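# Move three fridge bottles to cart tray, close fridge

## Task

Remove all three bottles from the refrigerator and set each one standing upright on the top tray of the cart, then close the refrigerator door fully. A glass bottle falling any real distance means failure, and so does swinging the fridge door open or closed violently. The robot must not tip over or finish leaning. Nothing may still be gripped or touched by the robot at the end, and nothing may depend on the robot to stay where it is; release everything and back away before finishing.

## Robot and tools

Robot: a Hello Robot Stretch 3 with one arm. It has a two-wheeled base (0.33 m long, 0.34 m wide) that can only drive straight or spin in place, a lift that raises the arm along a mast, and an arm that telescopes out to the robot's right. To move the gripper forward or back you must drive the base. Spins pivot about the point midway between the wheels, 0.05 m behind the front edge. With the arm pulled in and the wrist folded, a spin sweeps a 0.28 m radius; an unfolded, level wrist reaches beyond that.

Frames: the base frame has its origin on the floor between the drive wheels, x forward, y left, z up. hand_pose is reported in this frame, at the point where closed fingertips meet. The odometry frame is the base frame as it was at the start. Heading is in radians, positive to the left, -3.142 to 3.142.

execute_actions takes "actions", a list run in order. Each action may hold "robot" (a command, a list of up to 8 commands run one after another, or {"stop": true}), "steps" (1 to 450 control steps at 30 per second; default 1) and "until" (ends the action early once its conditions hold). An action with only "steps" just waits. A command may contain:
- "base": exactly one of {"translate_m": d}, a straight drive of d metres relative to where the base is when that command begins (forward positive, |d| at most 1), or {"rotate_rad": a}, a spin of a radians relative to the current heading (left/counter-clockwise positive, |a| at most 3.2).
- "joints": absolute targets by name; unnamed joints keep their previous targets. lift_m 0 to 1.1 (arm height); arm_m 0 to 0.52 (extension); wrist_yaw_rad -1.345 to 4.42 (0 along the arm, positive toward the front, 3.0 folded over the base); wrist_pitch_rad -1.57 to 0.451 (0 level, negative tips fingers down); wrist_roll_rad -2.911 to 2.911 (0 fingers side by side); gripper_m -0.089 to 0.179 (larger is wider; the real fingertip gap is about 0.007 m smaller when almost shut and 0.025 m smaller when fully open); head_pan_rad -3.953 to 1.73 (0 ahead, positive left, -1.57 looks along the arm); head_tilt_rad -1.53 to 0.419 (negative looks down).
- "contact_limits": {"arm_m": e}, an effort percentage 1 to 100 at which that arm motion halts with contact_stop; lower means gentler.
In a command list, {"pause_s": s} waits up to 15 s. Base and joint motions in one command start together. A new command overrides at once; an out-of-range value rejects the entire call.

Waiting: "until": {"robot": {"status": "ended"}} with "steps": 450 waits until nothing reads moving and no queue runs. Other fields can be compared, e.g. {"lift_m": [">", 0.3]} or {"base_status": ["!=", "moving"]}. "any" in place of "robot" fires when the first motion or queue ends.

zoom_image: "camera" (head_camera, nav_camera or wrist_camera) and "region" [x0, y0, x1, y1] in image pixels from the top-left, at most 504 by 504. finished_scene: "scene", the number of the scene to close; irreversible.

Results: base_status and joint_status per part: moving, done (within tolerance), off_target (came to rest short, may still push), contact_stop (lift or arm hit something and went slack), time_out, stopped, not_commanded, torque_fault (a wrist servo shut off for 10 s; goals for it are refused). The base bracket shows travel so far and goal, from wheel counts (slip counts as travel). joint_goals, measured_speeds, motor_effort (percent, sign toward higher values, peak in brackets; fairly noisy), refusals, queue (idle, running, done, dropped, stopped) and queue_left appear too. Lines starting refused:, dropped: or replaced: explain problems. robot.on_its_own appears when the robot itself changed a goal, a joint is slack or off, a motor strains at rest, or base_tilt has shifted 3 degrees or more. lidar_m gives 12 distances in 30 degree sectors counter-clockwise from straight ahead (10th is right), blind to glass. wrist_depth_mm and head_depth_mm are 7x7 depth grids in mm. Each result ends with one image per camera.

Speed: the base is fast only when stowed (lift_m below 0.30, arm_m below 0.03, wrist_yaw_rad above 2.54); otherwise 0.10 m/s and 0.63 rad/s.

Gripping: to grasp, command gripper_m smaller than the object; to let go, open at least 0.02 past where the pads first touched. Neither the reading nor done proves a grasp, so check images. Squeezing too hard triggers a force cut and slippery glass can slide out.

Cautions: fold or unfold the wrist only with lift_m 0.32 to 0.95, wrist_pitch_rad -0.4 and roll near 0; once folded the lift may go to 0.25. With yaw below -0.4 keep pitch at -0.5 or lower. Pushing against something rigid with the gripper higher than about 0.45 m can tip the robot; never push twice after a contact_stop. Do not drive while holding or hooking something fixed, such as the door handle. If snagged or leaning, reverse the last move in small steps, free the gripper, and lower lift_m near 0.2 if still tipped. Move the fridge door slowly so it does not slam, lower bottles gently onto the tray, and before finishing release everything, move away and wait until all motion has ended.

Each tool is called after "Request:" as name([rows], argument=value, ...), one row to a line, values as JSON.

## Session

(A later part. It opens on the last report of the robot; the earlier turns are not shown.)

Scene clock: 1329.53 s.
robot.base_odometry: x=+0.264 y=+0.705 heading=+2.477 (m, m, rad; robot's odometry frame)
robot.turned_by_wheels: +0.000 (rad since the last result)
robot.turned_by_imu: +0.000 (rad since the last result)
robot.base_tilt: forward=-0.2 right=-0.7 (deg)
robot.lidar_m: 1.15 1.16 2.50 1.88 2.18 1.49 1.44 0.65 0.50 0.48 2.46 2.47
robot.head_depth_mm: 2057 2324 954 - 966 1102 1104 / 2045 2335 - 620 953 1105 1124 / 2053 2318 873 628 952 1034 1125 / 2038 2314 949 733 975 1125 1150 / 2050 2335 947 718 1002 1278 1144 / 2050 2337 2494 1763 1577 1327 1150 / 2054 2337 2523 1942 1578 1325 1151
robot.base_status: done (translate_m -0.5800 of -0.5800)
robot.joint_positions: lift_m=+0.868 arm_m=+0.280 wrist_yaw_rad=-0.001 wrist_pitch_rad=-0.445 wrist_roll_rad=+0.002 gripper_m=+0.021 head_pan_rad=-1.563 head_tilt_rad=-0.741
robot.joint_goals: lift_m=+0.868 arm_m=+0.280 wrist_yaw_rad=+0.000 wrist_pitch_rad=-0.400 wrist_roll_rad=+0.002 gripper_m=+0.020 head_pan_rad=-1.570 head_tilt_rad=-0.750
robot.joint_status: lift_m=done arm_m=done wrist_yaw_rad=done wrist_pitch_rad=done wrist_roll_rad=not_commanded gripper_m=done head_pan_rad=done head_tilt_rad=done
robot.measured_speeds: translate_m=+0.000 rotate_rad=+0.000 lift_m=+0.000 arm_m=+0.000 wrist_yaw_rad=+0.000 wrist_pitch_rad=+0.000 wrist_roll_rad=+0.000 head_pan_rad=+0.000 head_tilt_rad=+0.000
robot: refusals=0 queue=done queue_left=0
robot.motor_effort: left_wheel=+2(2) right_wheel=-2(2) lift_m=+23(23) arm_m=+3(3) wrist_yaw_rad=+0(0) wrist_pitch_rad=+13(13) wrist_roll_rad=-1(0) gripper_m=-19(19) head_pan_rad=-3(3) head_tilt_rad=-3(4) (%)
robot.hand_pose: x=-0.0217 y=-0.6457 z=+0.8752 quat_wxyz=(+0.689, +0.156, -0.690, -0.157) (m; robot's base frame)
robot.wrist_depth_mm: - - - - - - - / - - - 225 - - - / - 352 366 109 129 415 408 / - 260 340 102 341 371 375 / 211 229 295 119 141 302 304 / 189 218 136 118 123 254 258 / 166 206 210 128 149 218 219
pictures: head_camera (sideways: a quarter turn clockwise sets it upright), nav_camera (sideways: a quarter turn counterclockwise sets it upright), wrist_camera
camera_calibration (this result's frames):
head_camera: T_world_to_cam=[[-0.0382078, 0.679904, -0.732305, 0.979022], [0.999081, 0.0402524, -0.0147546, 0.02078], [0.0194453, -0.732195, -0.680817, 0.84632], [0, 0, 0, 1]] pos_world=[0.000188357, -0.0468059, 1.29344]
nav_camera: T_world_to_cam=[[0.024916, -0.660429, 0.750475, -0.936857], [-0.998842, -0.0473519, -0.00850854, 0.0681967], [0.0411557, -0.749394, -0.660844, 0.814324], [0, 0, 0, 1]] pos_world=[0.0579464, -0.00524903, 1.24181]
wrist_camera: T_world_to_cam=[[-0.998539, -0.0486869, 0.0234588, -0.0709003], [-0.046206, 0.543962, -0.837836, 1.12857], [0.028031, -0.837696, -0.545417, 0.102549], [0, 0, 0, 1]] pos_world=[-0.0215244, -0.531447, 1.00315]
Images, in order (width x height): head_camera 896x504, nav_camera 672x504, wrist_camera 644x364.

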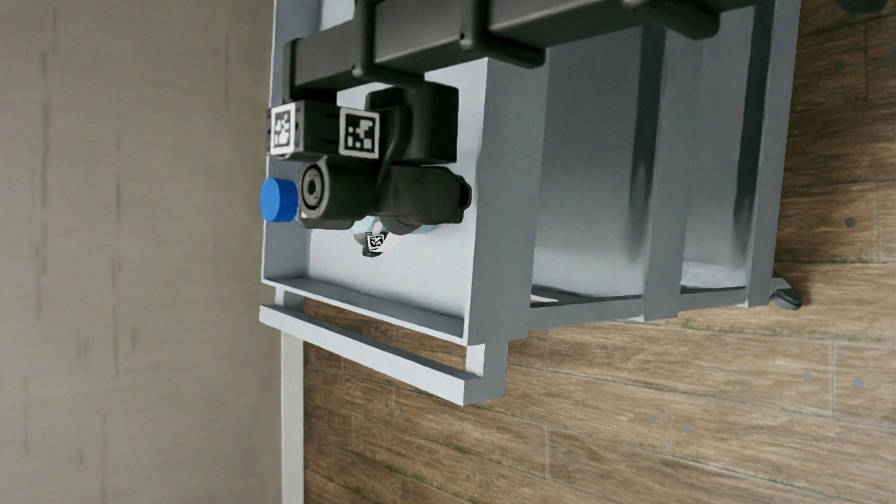

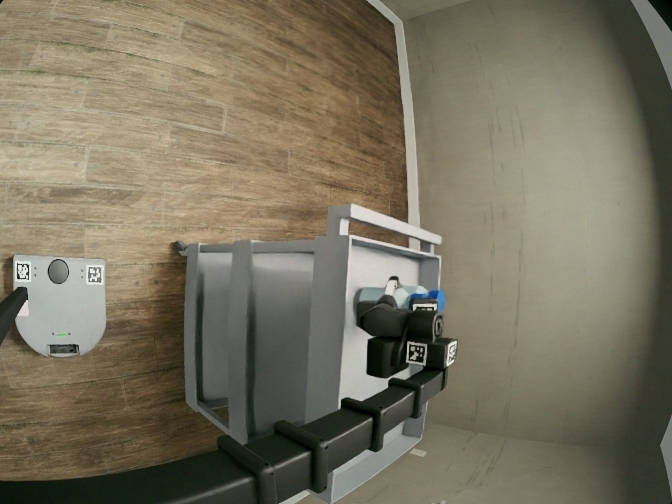

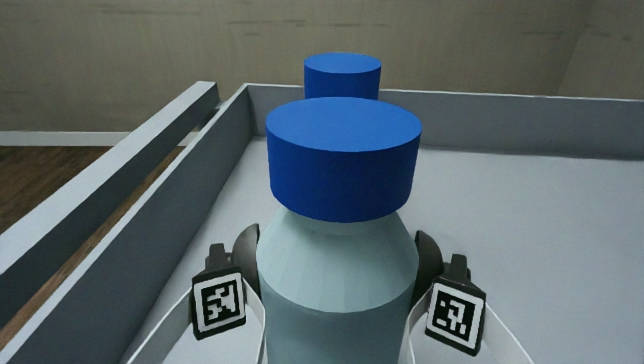

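Request:
zoom_image(camera="head_camera", region=[250, 60, 570, 280])

Request:
zoom_image(camera="nav_camera", region=[300, 230, 500, 400])

Region (250, 60, 570, 280) of head_camera's 896x504 image, scaled by 1.575, with more detail than that image has; it fills the top 346 rows of this view, and the rest is white.

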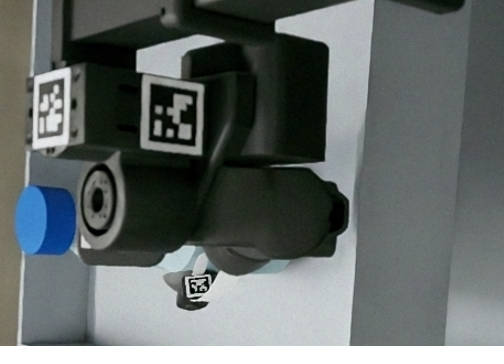

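Region (300, 230, 500, 400) of nav_camera's 672x504 image, scaled by 2.520, with more detail than that image has; it fills the top 428 rows of this view, and the rest is white.

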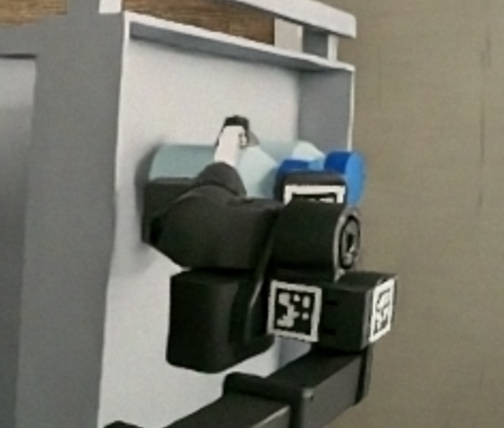

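Request:
execute_actions([
  {"robot":[{"joints":{"lift_m":0.905}},{"base":{"translate_m":-0.155}}],"steps":200,"until":{"robot":{"status":"ended"}}},
])

Scene clock: 1443.97 s.
robot.base_odometry: x=+0.386 y=+0.609 heading=+2.477 (m, m, rad; robot's odometry frame)
robot.turned_by_wheels: +0.000 (rad since the last result)
robot.turned_by_imu: +0.001 (rad since the last result)
robot.base_tilt: forward=-0.2 right=-0.7 (deg)
robot.lidar_m: 1.30 2.54 2.49 1.88 1.95 1.33 1.29 1.32 0.49 0.48 0.50 2.63
robot.head_depth_mm: 2070 2331 - 746 948 903 1125 / 2062 2290 - 723 952 1099 1132 / 2050 2324 - 720 950 1102 1125 / 2046 2331 946 746 954 1039 1126 / 2051 2342 834 744 975 1124 1150 / 2044 2323 904 746 953 1085 1152 / 2037 2350 2396 684 1497 1329 1150
robot.base_status: done (translate_m -0.1550 of -0.1550)
robot.joint_positions: lift_m=+0.904 arm_m=+0.280 wrist_yaw_rad=-0.001 wrist_pitch_rad=-0.445 wrist_roll_rad=+0.002 gripper_m=+0.021 head_pan_rad=-1.563 head_tilt_rad=-0.741
robot.joint_goals: lift_m=+0.905 arm_m=+0.280 wrist_yaw_rad=+0.000 wrist_pitch_rad=-0.400 wrist_roll_rad=+0.002 gripper_m=+0.020 head_pan_rad=-1.570 head_tilt_rad=-0.750
robot.joint_status: lift_m=done arm_m=done wrist_yaw_rad=done wrist_pitch_rad=done wrist_roll_rad=not_commanded gripper_m=done head_pan_rad=done head_tilt_rad=done
robot.measured_speeds: translate_m=+0.000 rotate_rad=+0.000 lift_m=+0.000 arm_m=+0.000 wrist_yaw_rad=+0.000 wrist_pitch_rad=+0.000 wrist_roll_rad=+0.000 head_pan_rad=+0.000 head_tilt_rad=+0.000
robot: refusals=0 queue=done queue_left=0
robot.motor_effort: left_wheel=+2(4) right_wheel=-2(7) lift_m=+55(59) arm_m=+3(3) wrist_yaw_rad=+0(0) wrist_pitch_rad=+13(14) wrist_roll_rad=+0(0) gripper_m=-19(19) head_pan_rad=-3(3) head_tilt_rad=-4(4) (%)
robot.hand_pose: x=-0.0217 y=-0.6456 z=+0.9109 quat_wxyz=(+0.689, +0.156, -0.690, -0.157) (m; robot's base frame)
robot.wrist_depth_mm: - - - - - - - / - - - - - - - / 443 255 455 109 129 429 - / 337 272 417 103 396 440 404 / 324 310 318 119 142 355 356 / 295 298 136 119 123 302 302 / 255 253 249 128 149 259 258
pictures: head_camera (sideways: a quarter turn clockwise sets it upright), nav_camera (sideways: a quarter turn counterclockwise sets it upright), wrist_camera
camera_calibration (this result's frames):
head_camera: T_world_to_cam=[[-0.0382078, 0.679904, -0.732305, 0.979022], [0.999081, 0.0402524, -0.0147546, 0.02078], [0.0194453, -0.732195, -0.680817, 0.84632], [0, 0, 0, 1]] pos_world=[0.000188357, -0.0468059, 1.29344]
nav_camera: T_world_to_cam=[[0.024916, -0.660429, 0.750475, -0.936857], [-0.998842, -0.0473519, -0.00850854, 0.0681967], [0.0411557, -0.749394, -0.660844, 0.814324], [0, 0, 0, 1]] pos_world=[0.0579464, -0.00524903, 1.24181]
wrist_camera: T_world_to_cam=[[-0.998539, -0.048694, 0.0234423, -0.071727], [-0.0462055, 0.544243, -0.837655, 1.15853], [0.0280304, -0.837514, -0.545697, 0.122469], [0, 0, 0, 1]] pos_world=[-0.0215245, -0.531447, 1.03896]
Images, in order (width x height): head_camera 896x504, nav_camera 672x504, wrist_camera 644x364.

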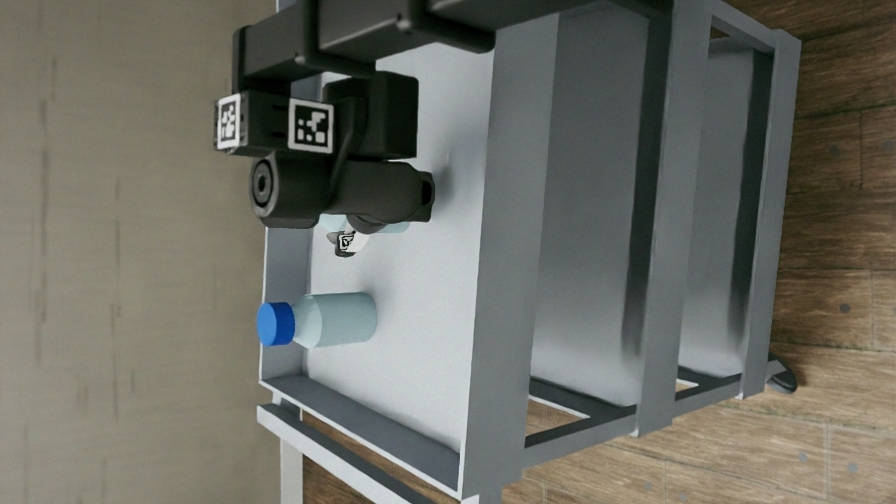

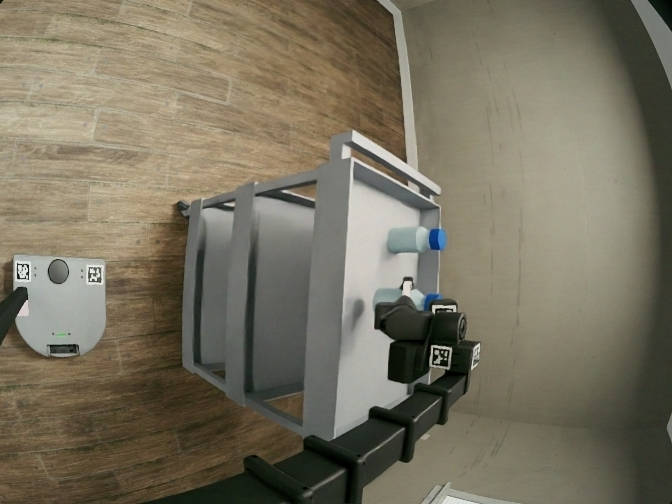

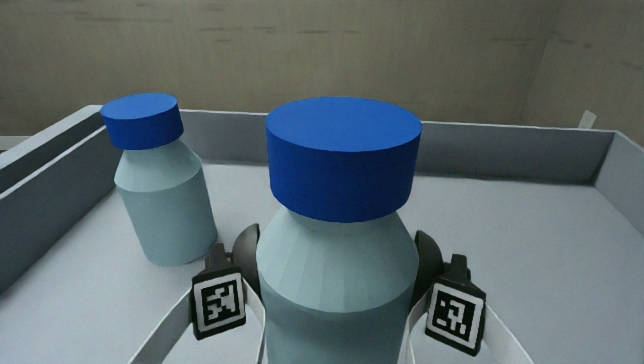

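Request:
execute_actions([
  {"robot":[{"joints":{"arm_m":0.375}},{"joints":{"lift_m":0.868}}],"steps":200,"until":{"robot":{"status":"ended"}}},
  {"steps":5},
])

Scene clock: 1459.00 s.
robot.base_odometry: x=+0.386 y=+0.609 heading=+2.477 (m, m, rad; robot's odometry frame)
robot.turned_by_wheels: +0.000 (rad since the last result)
robot.turned_by_imu: +0.000 (rad since the last result)
robot.base_tilt: forward=-0.2 right=-0.7 (deg)
robot.lidar_m: 1.30 2.54 2.49 1.88 1.95 1.33 1.29 1.32 0.49 0.48 0.50 2.63
robot.head_depth_mm: 2077 2337 941 - 951 925 1128 / 2037 2287 - 744 951 1103 1129 / 2068 2272 - 745 951 1098 1124 / 2051 2330 950 743 951 1037 1127 / 2045 2341 833 744 974 1121 1151 / 2041 2342 905 744 952 1089 1152 / 2052 2327 2412 684 1500 1327 1147
robot.base_status: done (translate_m -0.1550 of -0.1550)
robot.joint_positions: lift_m=+0.868 arm_m=+0.375 wrist_yaw_rad=-0.001 wrist_pitch_rad=-0.445 wrist_roll_rad=+0.002 gripper_m=+0.021 head_pan_rad=-1.563 head_tilt_rad=-0.741
robot.joint_goals: lift_m=+0.868 arm_m=+0.375 wrist_yaw_rad=+0.000 wrist_pitch_rad=-0.400 wrist_roll_rad=+0.002 gripper_m=+0.020 head_pan_rad=-1.570 head_tilt_rad=-0.750
robot.joint_status: lift_m=done arm_m=done wrist_yaw_rad=done wrist_pitch_rad=done wrist_roll_rad=not_commanded gripper_m=done head_pan_rad=done head_tilt_rad=done
robot.measured_speeds: translate_m=+0.000 rotate_rad=+0.000 lift_m=+0.000 arm_m=+0.000 wrist_yaw_rad=+0.000 wrist_pitch_rad=+0.000 wrist_roll_rad=+0.000 head_pan_rad=+0.000 head_tilt_rad=+0.000
robot: refusals=0 queue=done queue_left=0
robot.motor_effort: left_wheel=+2(2) right_wheel=-2(2) lift_m=+23(55) arm_m=+3(3) wrist_yaw_rad=+1(0) wrist_pitch_rad=+14(13) wrist_roll_rad=+0(0) gripper_m=-19(19) head_pan_rad=-2(3) head_tilt_rad=-4(4) (%)
robot.hand_pose: x=-0.0217 y=-0.7406 z=+0.8751 quat_wxyz=(+0.689, +0.156, -0.690, -0.157) (m; robot's base frame)
robot.wrist_depth_mm: - - - - - - - / - - - - - - - / 159 359 345 109 129 328 - / 167 347 363 102 334 342 336 / 170 203 297 119 141 303 303 / 188 210 136 118 123 254 256 / 209 210 212 127 148 219 218
pictures: head_camera (sideways: a quarter turn clockwise sets it upright), nav_camera (sideways: a quarter turn counterclockwise sets it upright), wrist_camera
camera_calibration (this result's frames):
head_camera: T_world_to_cam=[[-0.0382078, 0.679906, -0.732303, 0.97902], [0.999081, 0.0402524, -0.0147545, 0.0207799], [0.0194453, -0.732194, -0.680819, 0.846323], [0, 0, 0, 1]] pos_world=[0.000188357, -0.0468059, 1.29344]
nav_camera: T_world_to_cam=[[0.024916, -0.660431, 0.750473, -0.936855], [-0.998842, -0.0473518, -0.00850864, 0.0681969], [0.0411557, -0.749392, -0.660846, 0.814326], [0, 0, 0, 1]] pos_world=[0.0579464, -0.00524887, 1.24181]
wrist_camera: T_world_to_cam=[[-0.998539, -0.0486964, 0.0234381, -0.0755093], [-0.0462055, 0.544313, -0.837609, 1.18019], [0.0280309, -0.837467, -0.545768, 0.0234388], [0, 0, 0, 1]] pos_world=[-0.0215244, -0.626443, 1.0031]
Images, in order (width x height): head_camera 896x504, nav_camera 672x504, wrist_camera 644x364.

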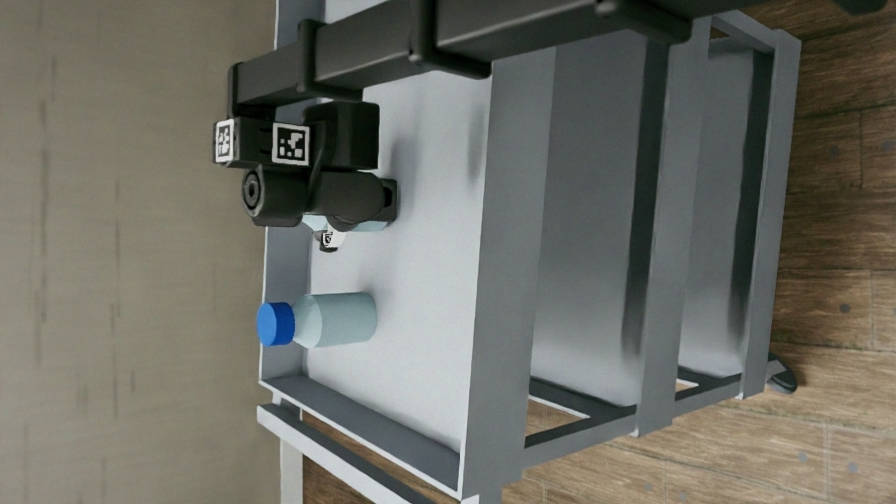

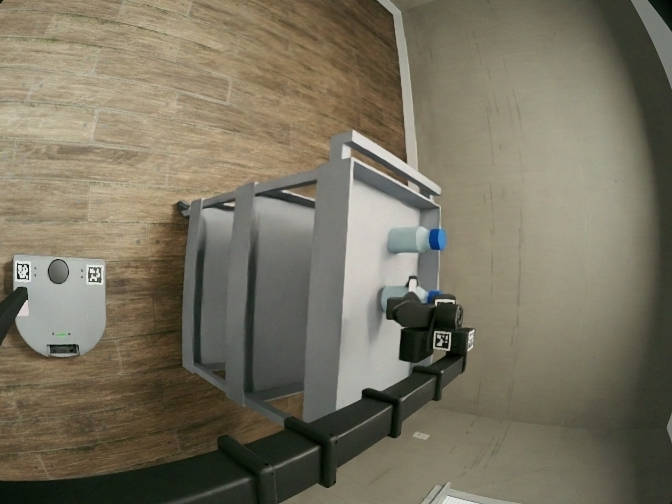

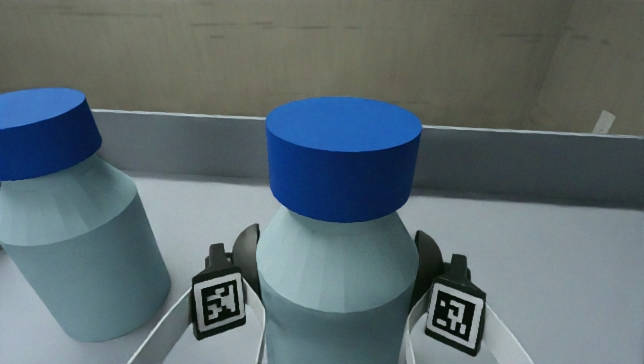

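Request:
execute_actions([
  {"robot":{"joints":{"lift_m":0.861}},"steps":60,"until":{"robot":{"status":"ended"}}},
  {"steps":5},
])

Scene clock: 1464.07 s.
robot.base_odometry: x=+0.386 y=+0.609 heading=+2.477 (m, m, rad; robot's odometry frame)
robot.turned_by_wheels: +0.000 (rad since the last result)
robot.turned_by_imu: +0.000 (rad since the last result)
robot.base_tilt: forward=-0.2 right=-0.7 (deg)
robot.lidar_m: 1.30 2.54 2.49 1.88 1.95 1.33 1.29 1.32 0.49 0.47 0.50 2.63
robot.head_depth_mm: 2061 2332 936 - 947 929 1127 / 2061 2280 - 746 947 1099 1131 / 2041 2335 - 745 950 1097 1122 / 2061 2347 946 742 953 1037 1126 / 2059 2333 836 746 972 1130 1145 / 2053 2319 905 747 948 1086 1149 / 2040 2333 2393 684 1494 1329 1149
robot.base_status: done (translate_m -0.1550 of -0.1550)
robot.joint_positions: lift_m=+0.861 arm_m=+0.375 wrist_yaw_rad=-0.001 wrist_pitch_rad=-0.445 wrist_roll_rad=+0.002 gripper_m=+0.021 head_pan_rad=-1.563 head_tilt_rad=-0.741
robot.joint_goals: lift_m=+0.861 arm_m=+0.375 wrist_yaw_rad=+0.000 wrist_pitch_rad=-0.400 wrist_roll_rad=+0.002 gripper_m=+0.020 head_pan_rad=-1.570 head_tilt_rad=-0.750
robot.joint_status: lift_m=done arm_m=done wrist_yaw_rad=done wrist_pitch_rad=done wrist_roll_rad=not_commanded gripper_m=done head_pan_rad=done head_tilt_rad=done
robot.measured_speeds: translate_m=+0.000 rotate_rad=+0.000 lift_m=+0.000 arm_m=+0.000 wrist_yaw_rad=+0.000 wrist_pitch_rad=+0.000 wrist_roll_rad=+0.000 head_pan_rad=+0.000 head_tilt_rad=+0.000
robot: refusals=0 queue=done queue_left=0
robot.motor_effort: left_wheel=+1(2) right_wheel=-2(2) lift_m=+23(24) arm_m=+3(3) wrist_yaw_rad=+1(0) wrist_pitch_rad=+14(13) wrist_roll_rad=+0(0) gripper_m=-19(19) head_pan_rad=-3(3) head_tilt_rad=-4(4) (%)
robot.hand_pose: x=-0.0217 y=-0.7406 z=+0.8681 quat_wxyz=(+0.689, +0.156, -0.690, -0.157) (m; robot's base frame)
robot.wrist_depth_mm: - - - - - - - / - - - - - - - / 158 349 342 109 128 321 315 / 167 319 356 102 329 337 328 / 169 204 287 119 141 290 292 / 188 211 136 119 123 244 246 / 204 206 204 128 149 212 212
pictures: head_camera (sideways: a quarter turn clockwise sets it upright), nav_camera (sideways: a quarter turn counterclockwise sets it upright), wrist_camera
camera_calibration (this result's frames):
head_camera: T_world_to_cam=[[-0.0382077, 0.679906, -0.732303, 0.97902], [0.999081, 0.0402523, -0.0147545, 0.0207799], [0.0194452, -0.732194, -0.680819, 0.846323], [0, 0, 0, 1]] pos_world=[0.000188351, -0.0468059, 1.29344]
nav_camera: T_world_to_cam=[[0.0249159, -0.660431, 0.750473, -0.936854], [-0.998842, -0.0473517, -0.00850865, 0.0681969], [0.0411556, -0.749392, -0.660846, 0.814327], [0, 0, 0, 1]] pos_world=[0.0579464, -0.00524886, 1.24181]
wrist_camera: T_world_to_cam=[[-0.998539, -0.0486967, 0.0234372, -0.0753448], [-0.0462055, 0.544328, -0.837599, 1.17434], [0.0280308, -0.837458, -0.545782, 0.019643], [0, 0, 0, 1]] pos_world=[-0.0215244, -0.626444, 0.996111]
Images, in order (width x height): head_camera 896x504, nav_camera 672x504, wrist_camera 644x364.

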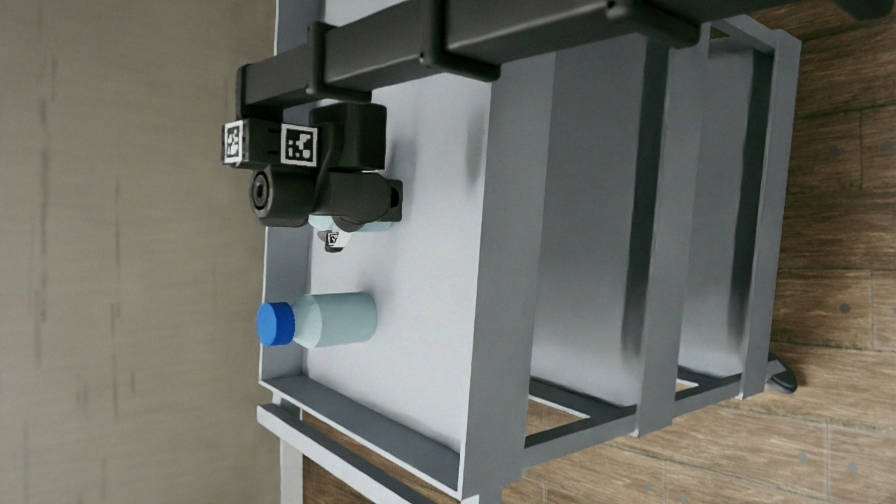

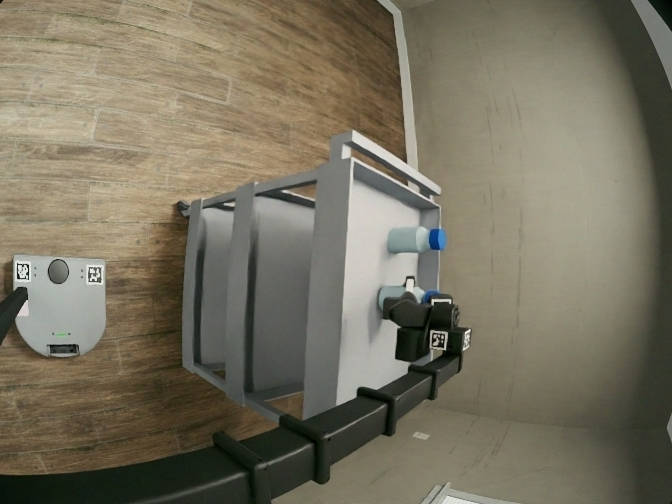

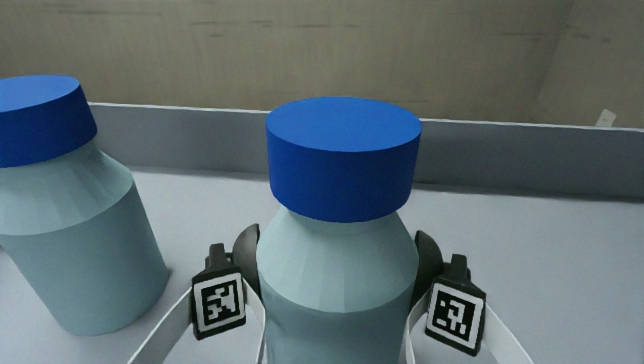

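Request:
execute_actions([
  {"robot":{"joints":{"lift_m":0.854}},"steps":60,"until":{"robot":{"status":"ended"}}},
  {"steps":5},
])

Scene clock: 1471.23 s.
robot.base_odometry: x=+0.386 y=+0.609 heading=+2.477 (m, m, rad; robot's odometry frame)
robot.turned_by_wheels: +0.000 (rad since the last result)
robot.turned_by_imu: +0.000 (rad since the last result)
robot.base_tilt: forward=-0.2 right=-0.7 (deg)
robot.lidar_m: 1.30 2.53 2.49 1.88 1.94 1.32 1.29 1.32 0.49 0.48 0.50 2.63
robot.head_depth_mm: 2068 2352 942 - 953 966 1127 / 2056 2323 - 743 949 1104 1129 / 2057 2326 - 745 948 1098 1129 / 2050 2332 950 745 948 1033 1124 / 2047 2337 831 745 976 1125 1154 / 2055 2329 904 743 951 1087 1145 / 2049 2321 2405 685 1503 1331 1145
robot.base_status: done (translate_m -0.1550 of -0.1550)
robot.joint_positions: lift_m=+0.855 arm_m=+0.375 wrist_yaw_rad=-0.001 wrist_pitch_rad=-0.439 wrist_roll_rad=+0.002 gripper_m=+0.021 head_pan_rad=-1.563 head_tilt_rad=-0.741
robot.joint_goals: lift_m=+0.854 arm_m=+0.375 wrist_yaw_rad=+0.000 wrist_pitch_rad=-0.400 wrist_roll_rad=+0.002 gripper_m=+0.020 head_pan_rad=-1.570 head_tilt_rad=-0.750
robot.joint_status: lift_m=done arm_m=done wrist_yaw_rad=done wrist_pitch_rad=done wrist_roll_rad=not_commanded gripper_m=done head_pan_rad=done head_tilt_rad=done
robot.measured_speeds: translate_m=+0.000 rotate_rad=+0.000 lift_m=+0.000 arm_m=+0.000 wrist_yaw_rad=+0.000 wrist_pitch_rad=+0.000 wrist_roll_rad=+0.000 head_pan_rad=+0.000 head_tilt_rad=+0.000
robot: refusals=0 queue=done queue_left=0
robot.motor_effort: left_wheel=+2(2) right_wheel=-2(2) lift_m=+21(24) arm_m=+2(2) wrist_yaw_rad=+0(0) wrist_pitch_rad=+12(13) wrist_roll_rad=+0(0) gripper_m=-19(19) head_pan_rad=-4(3) head_tilt_rad=-4(4) (%)
robot.hand_pose: x=-0.0217 y=-0.7414 z=+0.8625 quat_wxyz=(+0.690, +0.154, -0.691, -0.155) (m; robot's base frame)
robot.wrist_depth_mm: - - - - - - - / - - - - - - - / 160 349 339 108 128 320 314 / 166 315 347 103 318 339 327 / 169 203 282 119 141 285 287 / 185 210 135 118 123 239 240 / 198 203 198 128 146 206 207
pictures: head_camera (sideways: a quarter turn clockwise sets it upright), nav_camera (sideways: a quarter turn counterclockwise sets it upright), wrist_camera
camera_calibration (this result's frames):
head_camera: T_world_to_cam=[[-0.0382078, 0.679906, -0.732303, 0.97902], [0.999081, 0.0402525, -0.0147545, 0.0207799], [0.0194453, -0.732194, -0.680819, 0.846323], [0, 0, 0, 1]] pos_world=[0.000188357, -0.0468059, 1.29344]
nav_camera: T_world_to_cam=[[0.024916, -0.660431, 0.750473, -0.936854], [-0.998842, -0.0473518, -0.00850865, 0.0681969], [0.0411557, -0.749392, -0.660846, 0.814327], [0, 0, 0, 1]] pos_world=[0.0579464, -0.00524886, 1.24181]
wrist_camera: T_world_to_cam=[[-0.998538, -0.0485533, 0.0237391, -0.0754082], [-0.0462097, 0.539194, -0.840913, 1.16918], [0.0280292, -0.840781, -0.540649, 0.00904699], [0, 0, 0, 1]] pos_world=[-0.0215244, -0.626467, 0.989856]
Images, in order (width x height): head_camera 896x504, nav_camera 672x504, wrist_camera 644x364.

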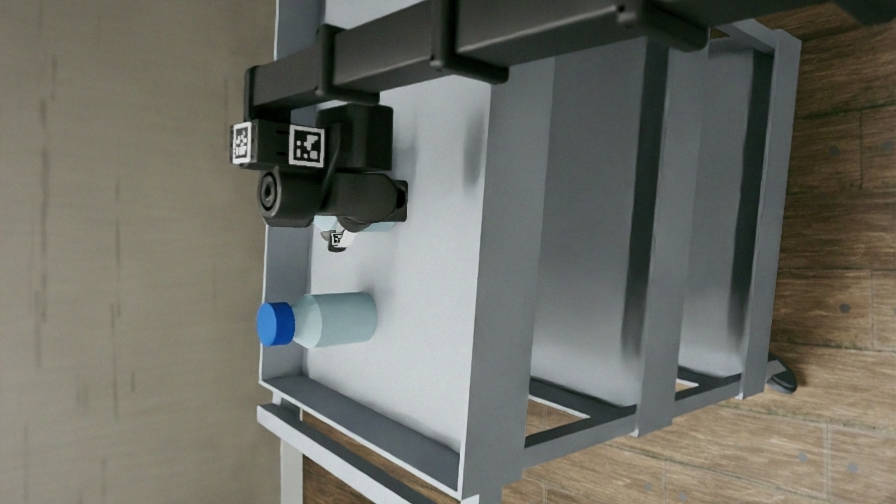

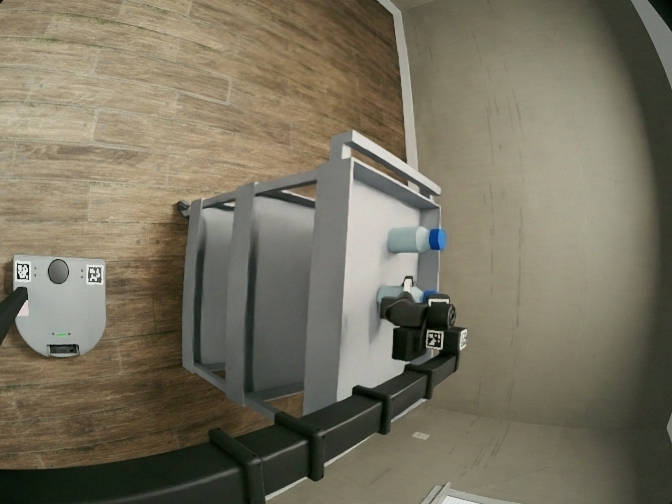

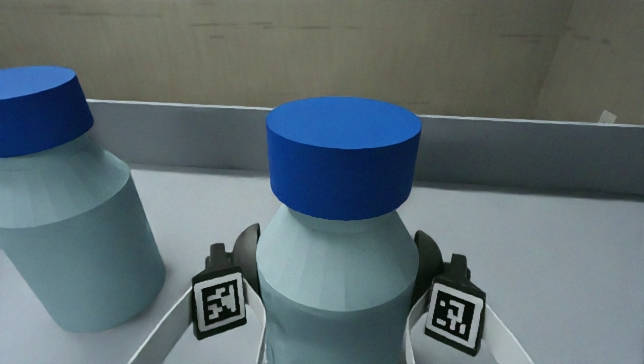

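Request:
execute_actions([
  {"robot":{"joints":{"lift_m":0.848}},"steps":60,"until":{"robot":{"status":"ended"}}},
  {"steps":5},
])

Scene clock: 1476.43 s.
robot.base_odometry: x=+0.386 y=+0.609 heading=+2.477 (m, m, rad; robot's odometry frame)
robot.turned_by_wheels: +0.000 (rad since the last result)
robot.turned_by_imu: +0.000 (rad since the last result)
robot.base_tilt: forward=-0.2 right=-0.7 (deg)
robot.lidar_m: 1.30 2.54 2.49 1.88 1.95 1.33 1.29 1.32 0.49 0.48 0.50 2.63
robot.head_depth_mm: 2062 2328 942 - - 972 1126 / 2055 2332 - 732 954 1098 1125 / 2052 2322 - 722 950 1099 1130 / 2056 2335 955 745 976 1044 1125 / 2046 2344 836 746 978 1127 1153 / 2049 2326 904 745 952 1090 1145 / 2038 2325 2404 684 1500 1331 1150
robot.base_status: done (translate_m -0.1550 of -0.1550)
robot.joint_positions: lift_m=+0.849 arm_m=+0.375 wrist_yaw_rad=-0.001 wrist_pitch_rad=-0.418 wrist_roll_rad=+0.002 gripper_m=+0.021 head_pan_rad=-1.563 head_tilt_rad=-0.741
robot.joint_goals: lift_m=+0.848 arm_m=+0.375 wrist_yaw_rad=+0.000 wrist_pitch_rad=-0.400 wrist_roll_rad=+0.002 gripper_m=+0.020 head_pan_rad=-1.570 head_tilt_rad=-0.750
robot.joint_status: lift_m=done arm_m=done wrist_yaw_rad=done wrist_pitch_rad=done wrist_roll_rad=not_commanded gripper_m=done head_pan_rad=done head_tilt_rad=done
robot.measured_speeds: translate_m=+0.000 rotate_rad=+0.000 lift_m=+0.000 arm_m=+0.000 wrist_yaw_rad=+0.000 wrist_pitch_rad=+0.000 wrist_roll_rad=+0.000 head_pan_rad=+0.000 head_tilt_rad=+0.000
robot: refusals=0 queue=done queue_left=0
robot.motor_effort: left_wheel=+2(2) right_wheel=-2(2) lift_m=+16(21) arm_m=+4(3) wrist_yaw_rad=+0(0) wrist_pitch_rad=+5(11) wrist_roll_rad=+0(0) gripper_m=-20(19) head_pan_rad=-3(3) head_tilt_rad=-3(4) (%)
robot.hand_pose: x=-0.0217 y=-0.7442 z=+0.8615 quat_wxyz=(+0.691, +0.146, -0.692, -0.147) (m; robot's base frame)
robot.wrist_depth_mm: - - - - - - - / - - - - - - - / 160 346 341 105 128 321 315 / 164 322 356 106 325 331 328 / 168 204 292 119 141 288 290 / 182 208 136 118 122 241 241 / 197 202 199 127 146 206 207
pictures: head_camera (sideways: a quarter turn clockwise sets it upright), nav_camera (sideways: a quarter turn counterclockwise sets it upright), wrist_camera
camera_calibration (this result's frames):
head_camera: T_world_to_cam=[[-0.0382077, 0.679906, -0.732303, 0.97902], [0.999081, 0.0402523, -0.0147545, 0.0207799], [0.0194452, -0.732194, -0.680819, 0.846323], [0, 0, 0, 1]] pos_world=[0.000188351, -0.0468059, 1.29344]
nav_camera: T_world_to_cam=[[0.0249159, -0.660431, 0.750473, -0.936854], [-0.998842, -0.0473517, -0.00850865, 0.0681969], [0.0411556, -0.749392, -0.660846, 0.814326], [0, 0, 0, 1]] pos_world=[0.0579464, -0.00524887, 1.24181]
wrist_camera: T_world_to_cam=[[-0.998538, -0.0480408, 0.0247963, -0.076048], [-0.0462294, 0.520957, -0.85233, 1.16609], [0.0280288, -0.85223, -0.522416, -0.0180463], [0, 0, 0, 1]] pos_world=[-0.0215233, -0.626516, 0.986351]
Images, in order (width x height): head_camera 896x504, nav_camera 672x504, wrist_camera 644x364.

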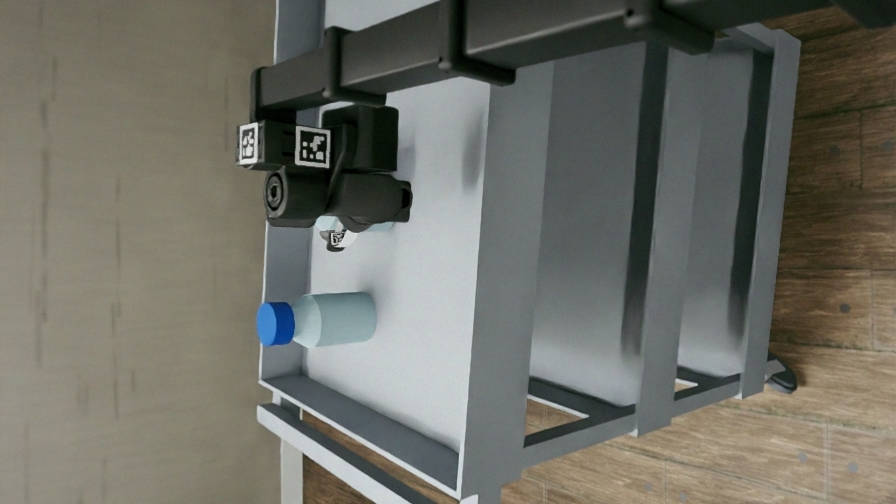

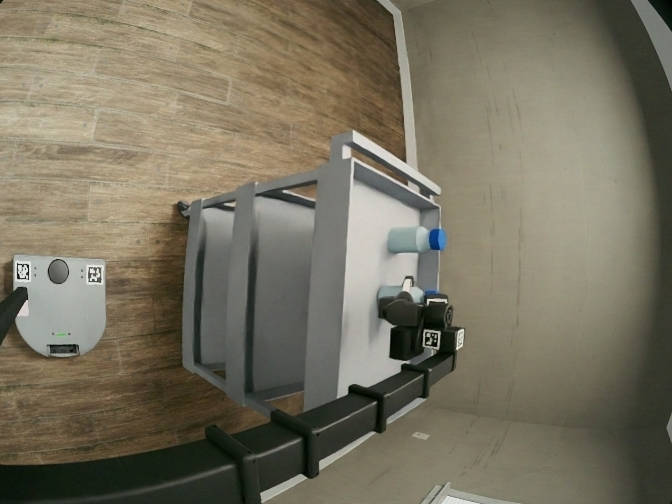

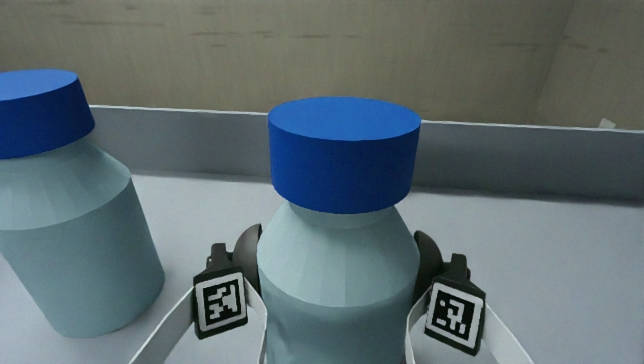

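Request:
execute_actions([
  {"robot":{"joints":{"gripper_m":0.115}},"steps":60,"until":{"robot":{"status":"ended"}}},
  {"steps":5},
])

Scene clock: 1484.10 s.
robot.base_odometry: x=+0.386 y=+0.609 heading=+2.477 (m, m, rad; robot's odometry frame)
robot.turned_by_wheels: +0.000 (rad since the last result)
robot.turned_by_imu: +0.000 (rad since the last result)
robot.base_tilt: forward=-0.2 right=-0.7 (deg)
robot.lidar_m: 1.30 2.54 2.49 1.88 1.95 1.33 1.29 1.32 0.49 0.47 0.50 2.63
robot.head_depth_mm: 2054 2337 943 - - 971 1127 / 2056 2333 - 733 948 1105 1129 / 2053 2333 - 723 951 1103 1129 / 2059 2339 957 745 955 1038 1128 / 2055 2339 833 743 978 1127 1152 / 2059 2310 906 746 952 1085 1147 / 2059 2331 2412 686 1508 1331 1147
robot.base_status: done (translate_m -0.1550 of -0.1550)
robot.joint_positions: lift_m=+0.849 arm_m=+0.375 wrist_yaw_rad=-0.001 wrist_pitch_rad=-0.414 wrist_roll_rad=+0.002 gripper_m=+0.115 head_pan_rad=-1.563 head_tilt_rad=-0.741
robot.joint_goals: lift_m=+0.848 arm_m=+0.375 wrist_yaw_rad=+0.000 wrist_pitch_rad=-0.400 wrist_roll_rad=+0.002 gripper_m=+0.115 head_pan_rad=-1.570 head_tilt_rad=-0.750
robot.joint_status: lift_m=done arm_m=done wrist_yaw_rad=done wrist_pitch_rad=done wrist_roll_rad=not_commanded gripper_m=done head_pan_rad=done head_tilt_rad=done
robot.measured_speeds: translate_m=+0.000 rotate_rad=+0.000 lift_m=+0.000 arm_m=+0.000 wrist_yaw_rad=+0.000 wrist_pitch_rad=+0.000 wrist_roll_rad=+0.000 head_pan_rad=+0.000 head_tilt_rad=+0.000
robot: refusals=0 queue=done queue_left=0
robot.motor_effort: left_wheel=+1(2) right_wheel=-1(2) lift_m=+20(20) arm_m=+3(3) wrist_yaw_rad=+0(0) wrist_pitch_rad=+4(6) wrist_roll_rad=+0(0) gripper_m=+0(80) head_pan_rad=-3(3) head_tilt_rad=-4(4) (%)
robot.hand_pose: x=-0.0217 y=-0.7447 z=+0.8623 quat_wxyz=(+0.691, +0.145, -0.693, -0.146) (m; robot's base frame)
robot.wrist_depth_mm: - - - - - - - / - - - - - - - / 160 345 339 114 313 319 312 / 164 322 351 95 110 330 326 / 166 203 299 108 267 288 288 / 179 196 223 116 130 250 242 / 196 198 200 120 194 200 207
pictures: head_camera (sideways: a quarter turn clockwise sets it upright), nav_camera (sideways: a quarter turn counterclockwise sets it upright), wrist_camera
camera_calibration (this result's frames):
head_camera: T_world_to_cam=[[-0.0382079, 0.679906, -0.732303, 0.97902], [0.999081, 0.0402526, -0.0147545, 0.0207799], [0.0194454, -0.732194, -0.680819, 0.846323], [0, 0, 0, 1]] pos_world=[0.000188362, -0.0468059, 1.29344]
nav_camera: T_world_to_cam=[[0.024916, -0.660431, 0.750473, -0.936854], [-0.998842, -0.047352, -0.00850865, 0.0681969], [0.0411557, -0.749392, -0.660846, 0.814327], [0, 0, 0, 1]] pos_world=[0.0579464, -0.00524886, 1.24181]
wrist_camera: T_world_to_cam=[[-0.998539, -0.0479103, 0.0249911, -0.0761683], [-0.0462154, 0.517532, -0.854415, 1.16622], [0.0280016, -0.854321, -0.51899, -0.0226081], [0, 0, 0, 1]] pos_world=[-0.0215266, -0.62652, 0.986606]
Images, in order (width x height): head_camera 896x504, nav_camera 672x504, wrist_camera 644x364.

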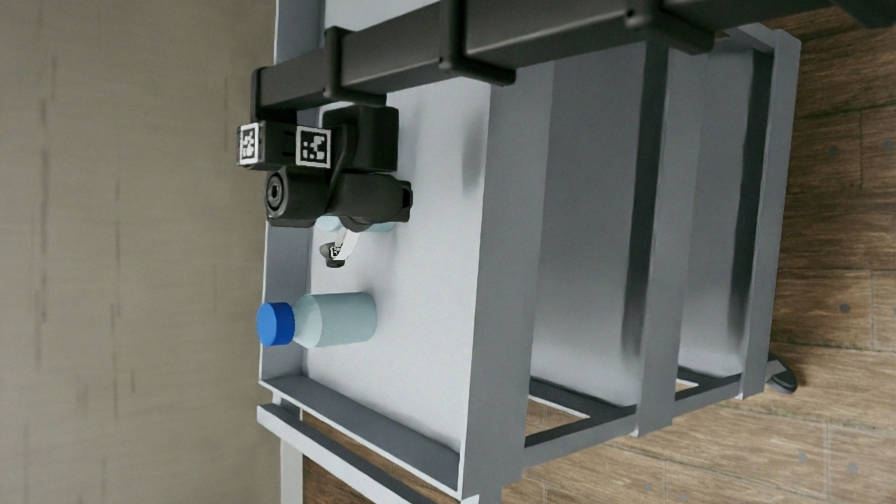

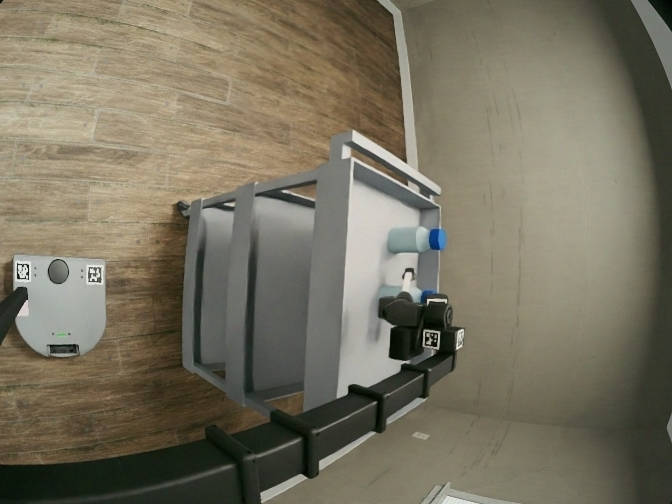

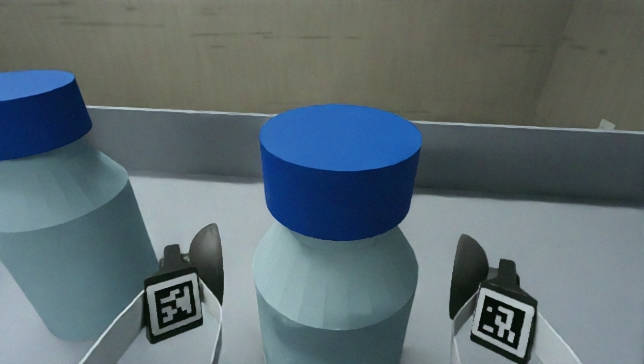

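Request:
execute_actions([
  {"robot":[{"joints":{"lift_m":0.94}},{"joints":{"arm_m":0.0,"gripper_m":0.16}},{"base":{"translate_m":1.0},"joints":{"lift_m":0.5,"head_pan_rad":0.0,"head_tilt_rad":-0.6}},{"base":{"translate_m":0.335},"joints":{"lift_m":0.3}}],"steps":450,"until":{"robot":{"status":"ended"}}},
])

Scene clock: 1541.17 s.
robot.base_odometry: x=-0.347 y=+1.184 heading=+2.477 (m, m, rad; robot's odometry frame)
robot.turned_by_wheels: +0.000 (rad since the last result)
robot.turned_by_imu: +0.004 (rad since the last result)
robot.base_tilt: forward=-0.1 right=-2.0 (deg)
robot.lidar_m: 1.01 0.42 2.09 2.41 2.47 2.33 2.22 0.82 0.95 2.37 2.34 1.05
robot.head_depth_mm: 813 924 1586 1826 1798 1454 1224 / 1033 1045 1047 1168 1387 1446 1217 / 1180 1305 1216 1392 1559 1446 1210 / 1173 1300 1210 1400 1548 1438 1207 / 1173 1297 1208 1333 1549 1438 1213 / 887 915 990 1091 1085 1081 1070 / 709 710 706 706 701 699 696
robot.base_status: moving (translate_m +0.9308 of +1.0000)
robot.joint_positions: lift_m=+0.501 arm_m=+0.001 wrist_yaw_rad=-0.001 wrist_pitch_rad=-0.415 wrist_roll_rad=+0.002 gripper_m=+0.160 head_pan_rad=-0.007 head_tilt_rad=-0.606
robot.joint_goals: lift_m=+0.500 arm_m=+0.000 wrist_yaw_rad=+0.000 wrist_pitch_rad=-0.400 wrist_roll_rad=+0.002 gripper_m=+0.160 head_pan_rad=+0.000 head_tilt_rad=-0.600
robot.joint_status: lift_m=done arm_m=done wrist_yaw_rad=done wrist_pitch_rad=done wrist_roll_rad=not_commanded gripper_m=done head_pan_rad=done head_tilt_rad=done
robot.measured_speeds: translate_m=+0.100 rotate_rad=+0.000 lift_m=+0.000 arm_m=+0.000 wrist_yaw_rad=+0.000 wrist_pitch_rad=+0.000 wrist_roll_rad=+0.000 head_pan_rad=+0.000 head_tilt_rad=+0.000
robot: refusals=0 queue=running queue_left=1
robot.motor_effort: left_wheel=+2(8) right_wheel=+0(3) lift_m=+20(54) arm_m=-5(6) wrist_yaw_rad=+0(1) wrist_pitch_rad=+4(5) wrist_roll_rad=+0(0) gripper_m=+0(82) head_pan_rad=+3(37) head_tilt_rad=+2(14) (%)
robot.hand_pose: x=-0.0217 y=-0.3705 z=+0.5140 quat_wxyz=(+0.691, +0.145, -0.692, -0.146) (m; robot's base frame)
robot.wrist_depth_mm: - - - - - - - / - - - - - - - / - - - - - - - / - - - - - - - / 935 - 992 995 978 961 940 / 813 - 800 815 815 838 842 / 679 683 694 693 693 696 721
pictures: head_camera (sideways: a quarter turn clockwise sets it upright), nav_camera (sideways: a quarter turn counterclockwise sets it upright), wrist_camera
camera_calibration (this result's frames):
head_camera: T_world_to_cam=[[-0.575948, -0.0289194, -0.816975, 1.09267], [-0.0232326, 0.999549, -0.0190038, 0.0325511], [0.817156, 0.00803529, -0.57636, 0.705573], [0, 0, 0, 1]] pos_world=[0.0535129, -0.00660655, 1.29997]
nav_camera: T_world_to_cam=[[0.554017, 0.0159325, 0.832353, -1.04682], [0.033393, -0.999438, -0.0030957, 0.0548542], [0.831835, 0.0295098, -0.554238, 0.670817], [0, 0, 0, 1]] pos_world=[0.0201146, 0.0517061, 1.24328]
wrist_camera: T_world_to_cam=[[-0.998538, -0.0479582, 0.024939, -0.0495231], [-0.0462257, 0.518444, -0.853861, 0.675067], [0.0280201, -0.853766, -0.519903, 0.117027], [0, 0, 0, 1]] pos_world=[-0.0215243, -0.252446, 0.638491]
Images, in order (width x height): head_camera 896x504, nav_camera 672x504, wrist_camera 644x364.

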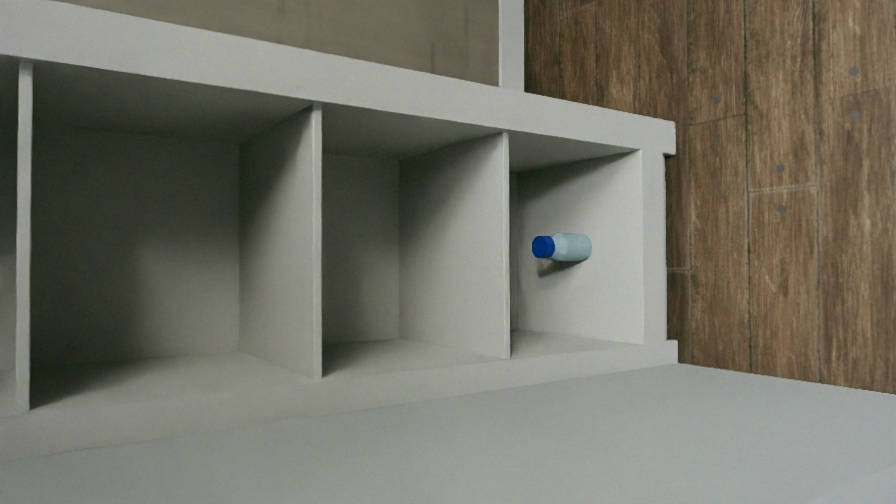

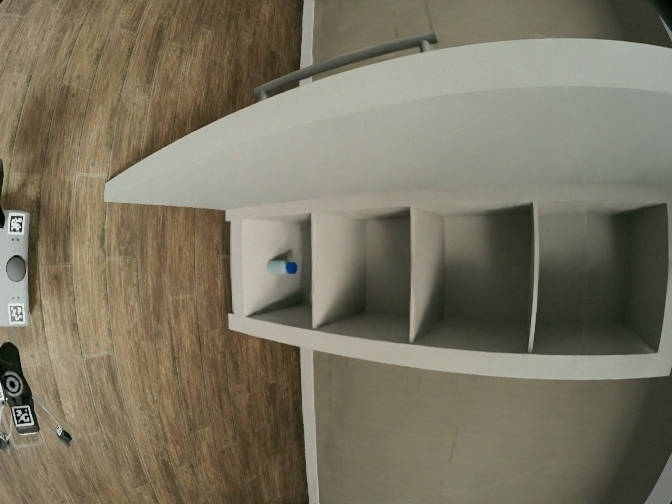

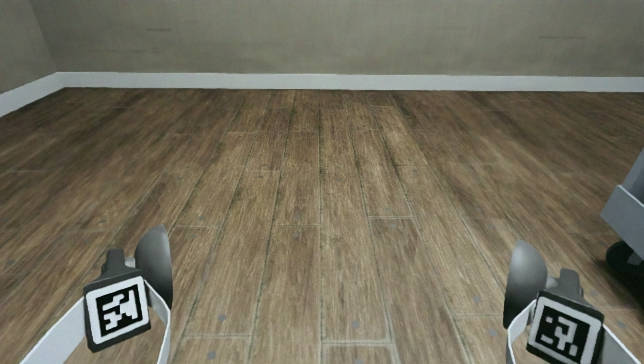

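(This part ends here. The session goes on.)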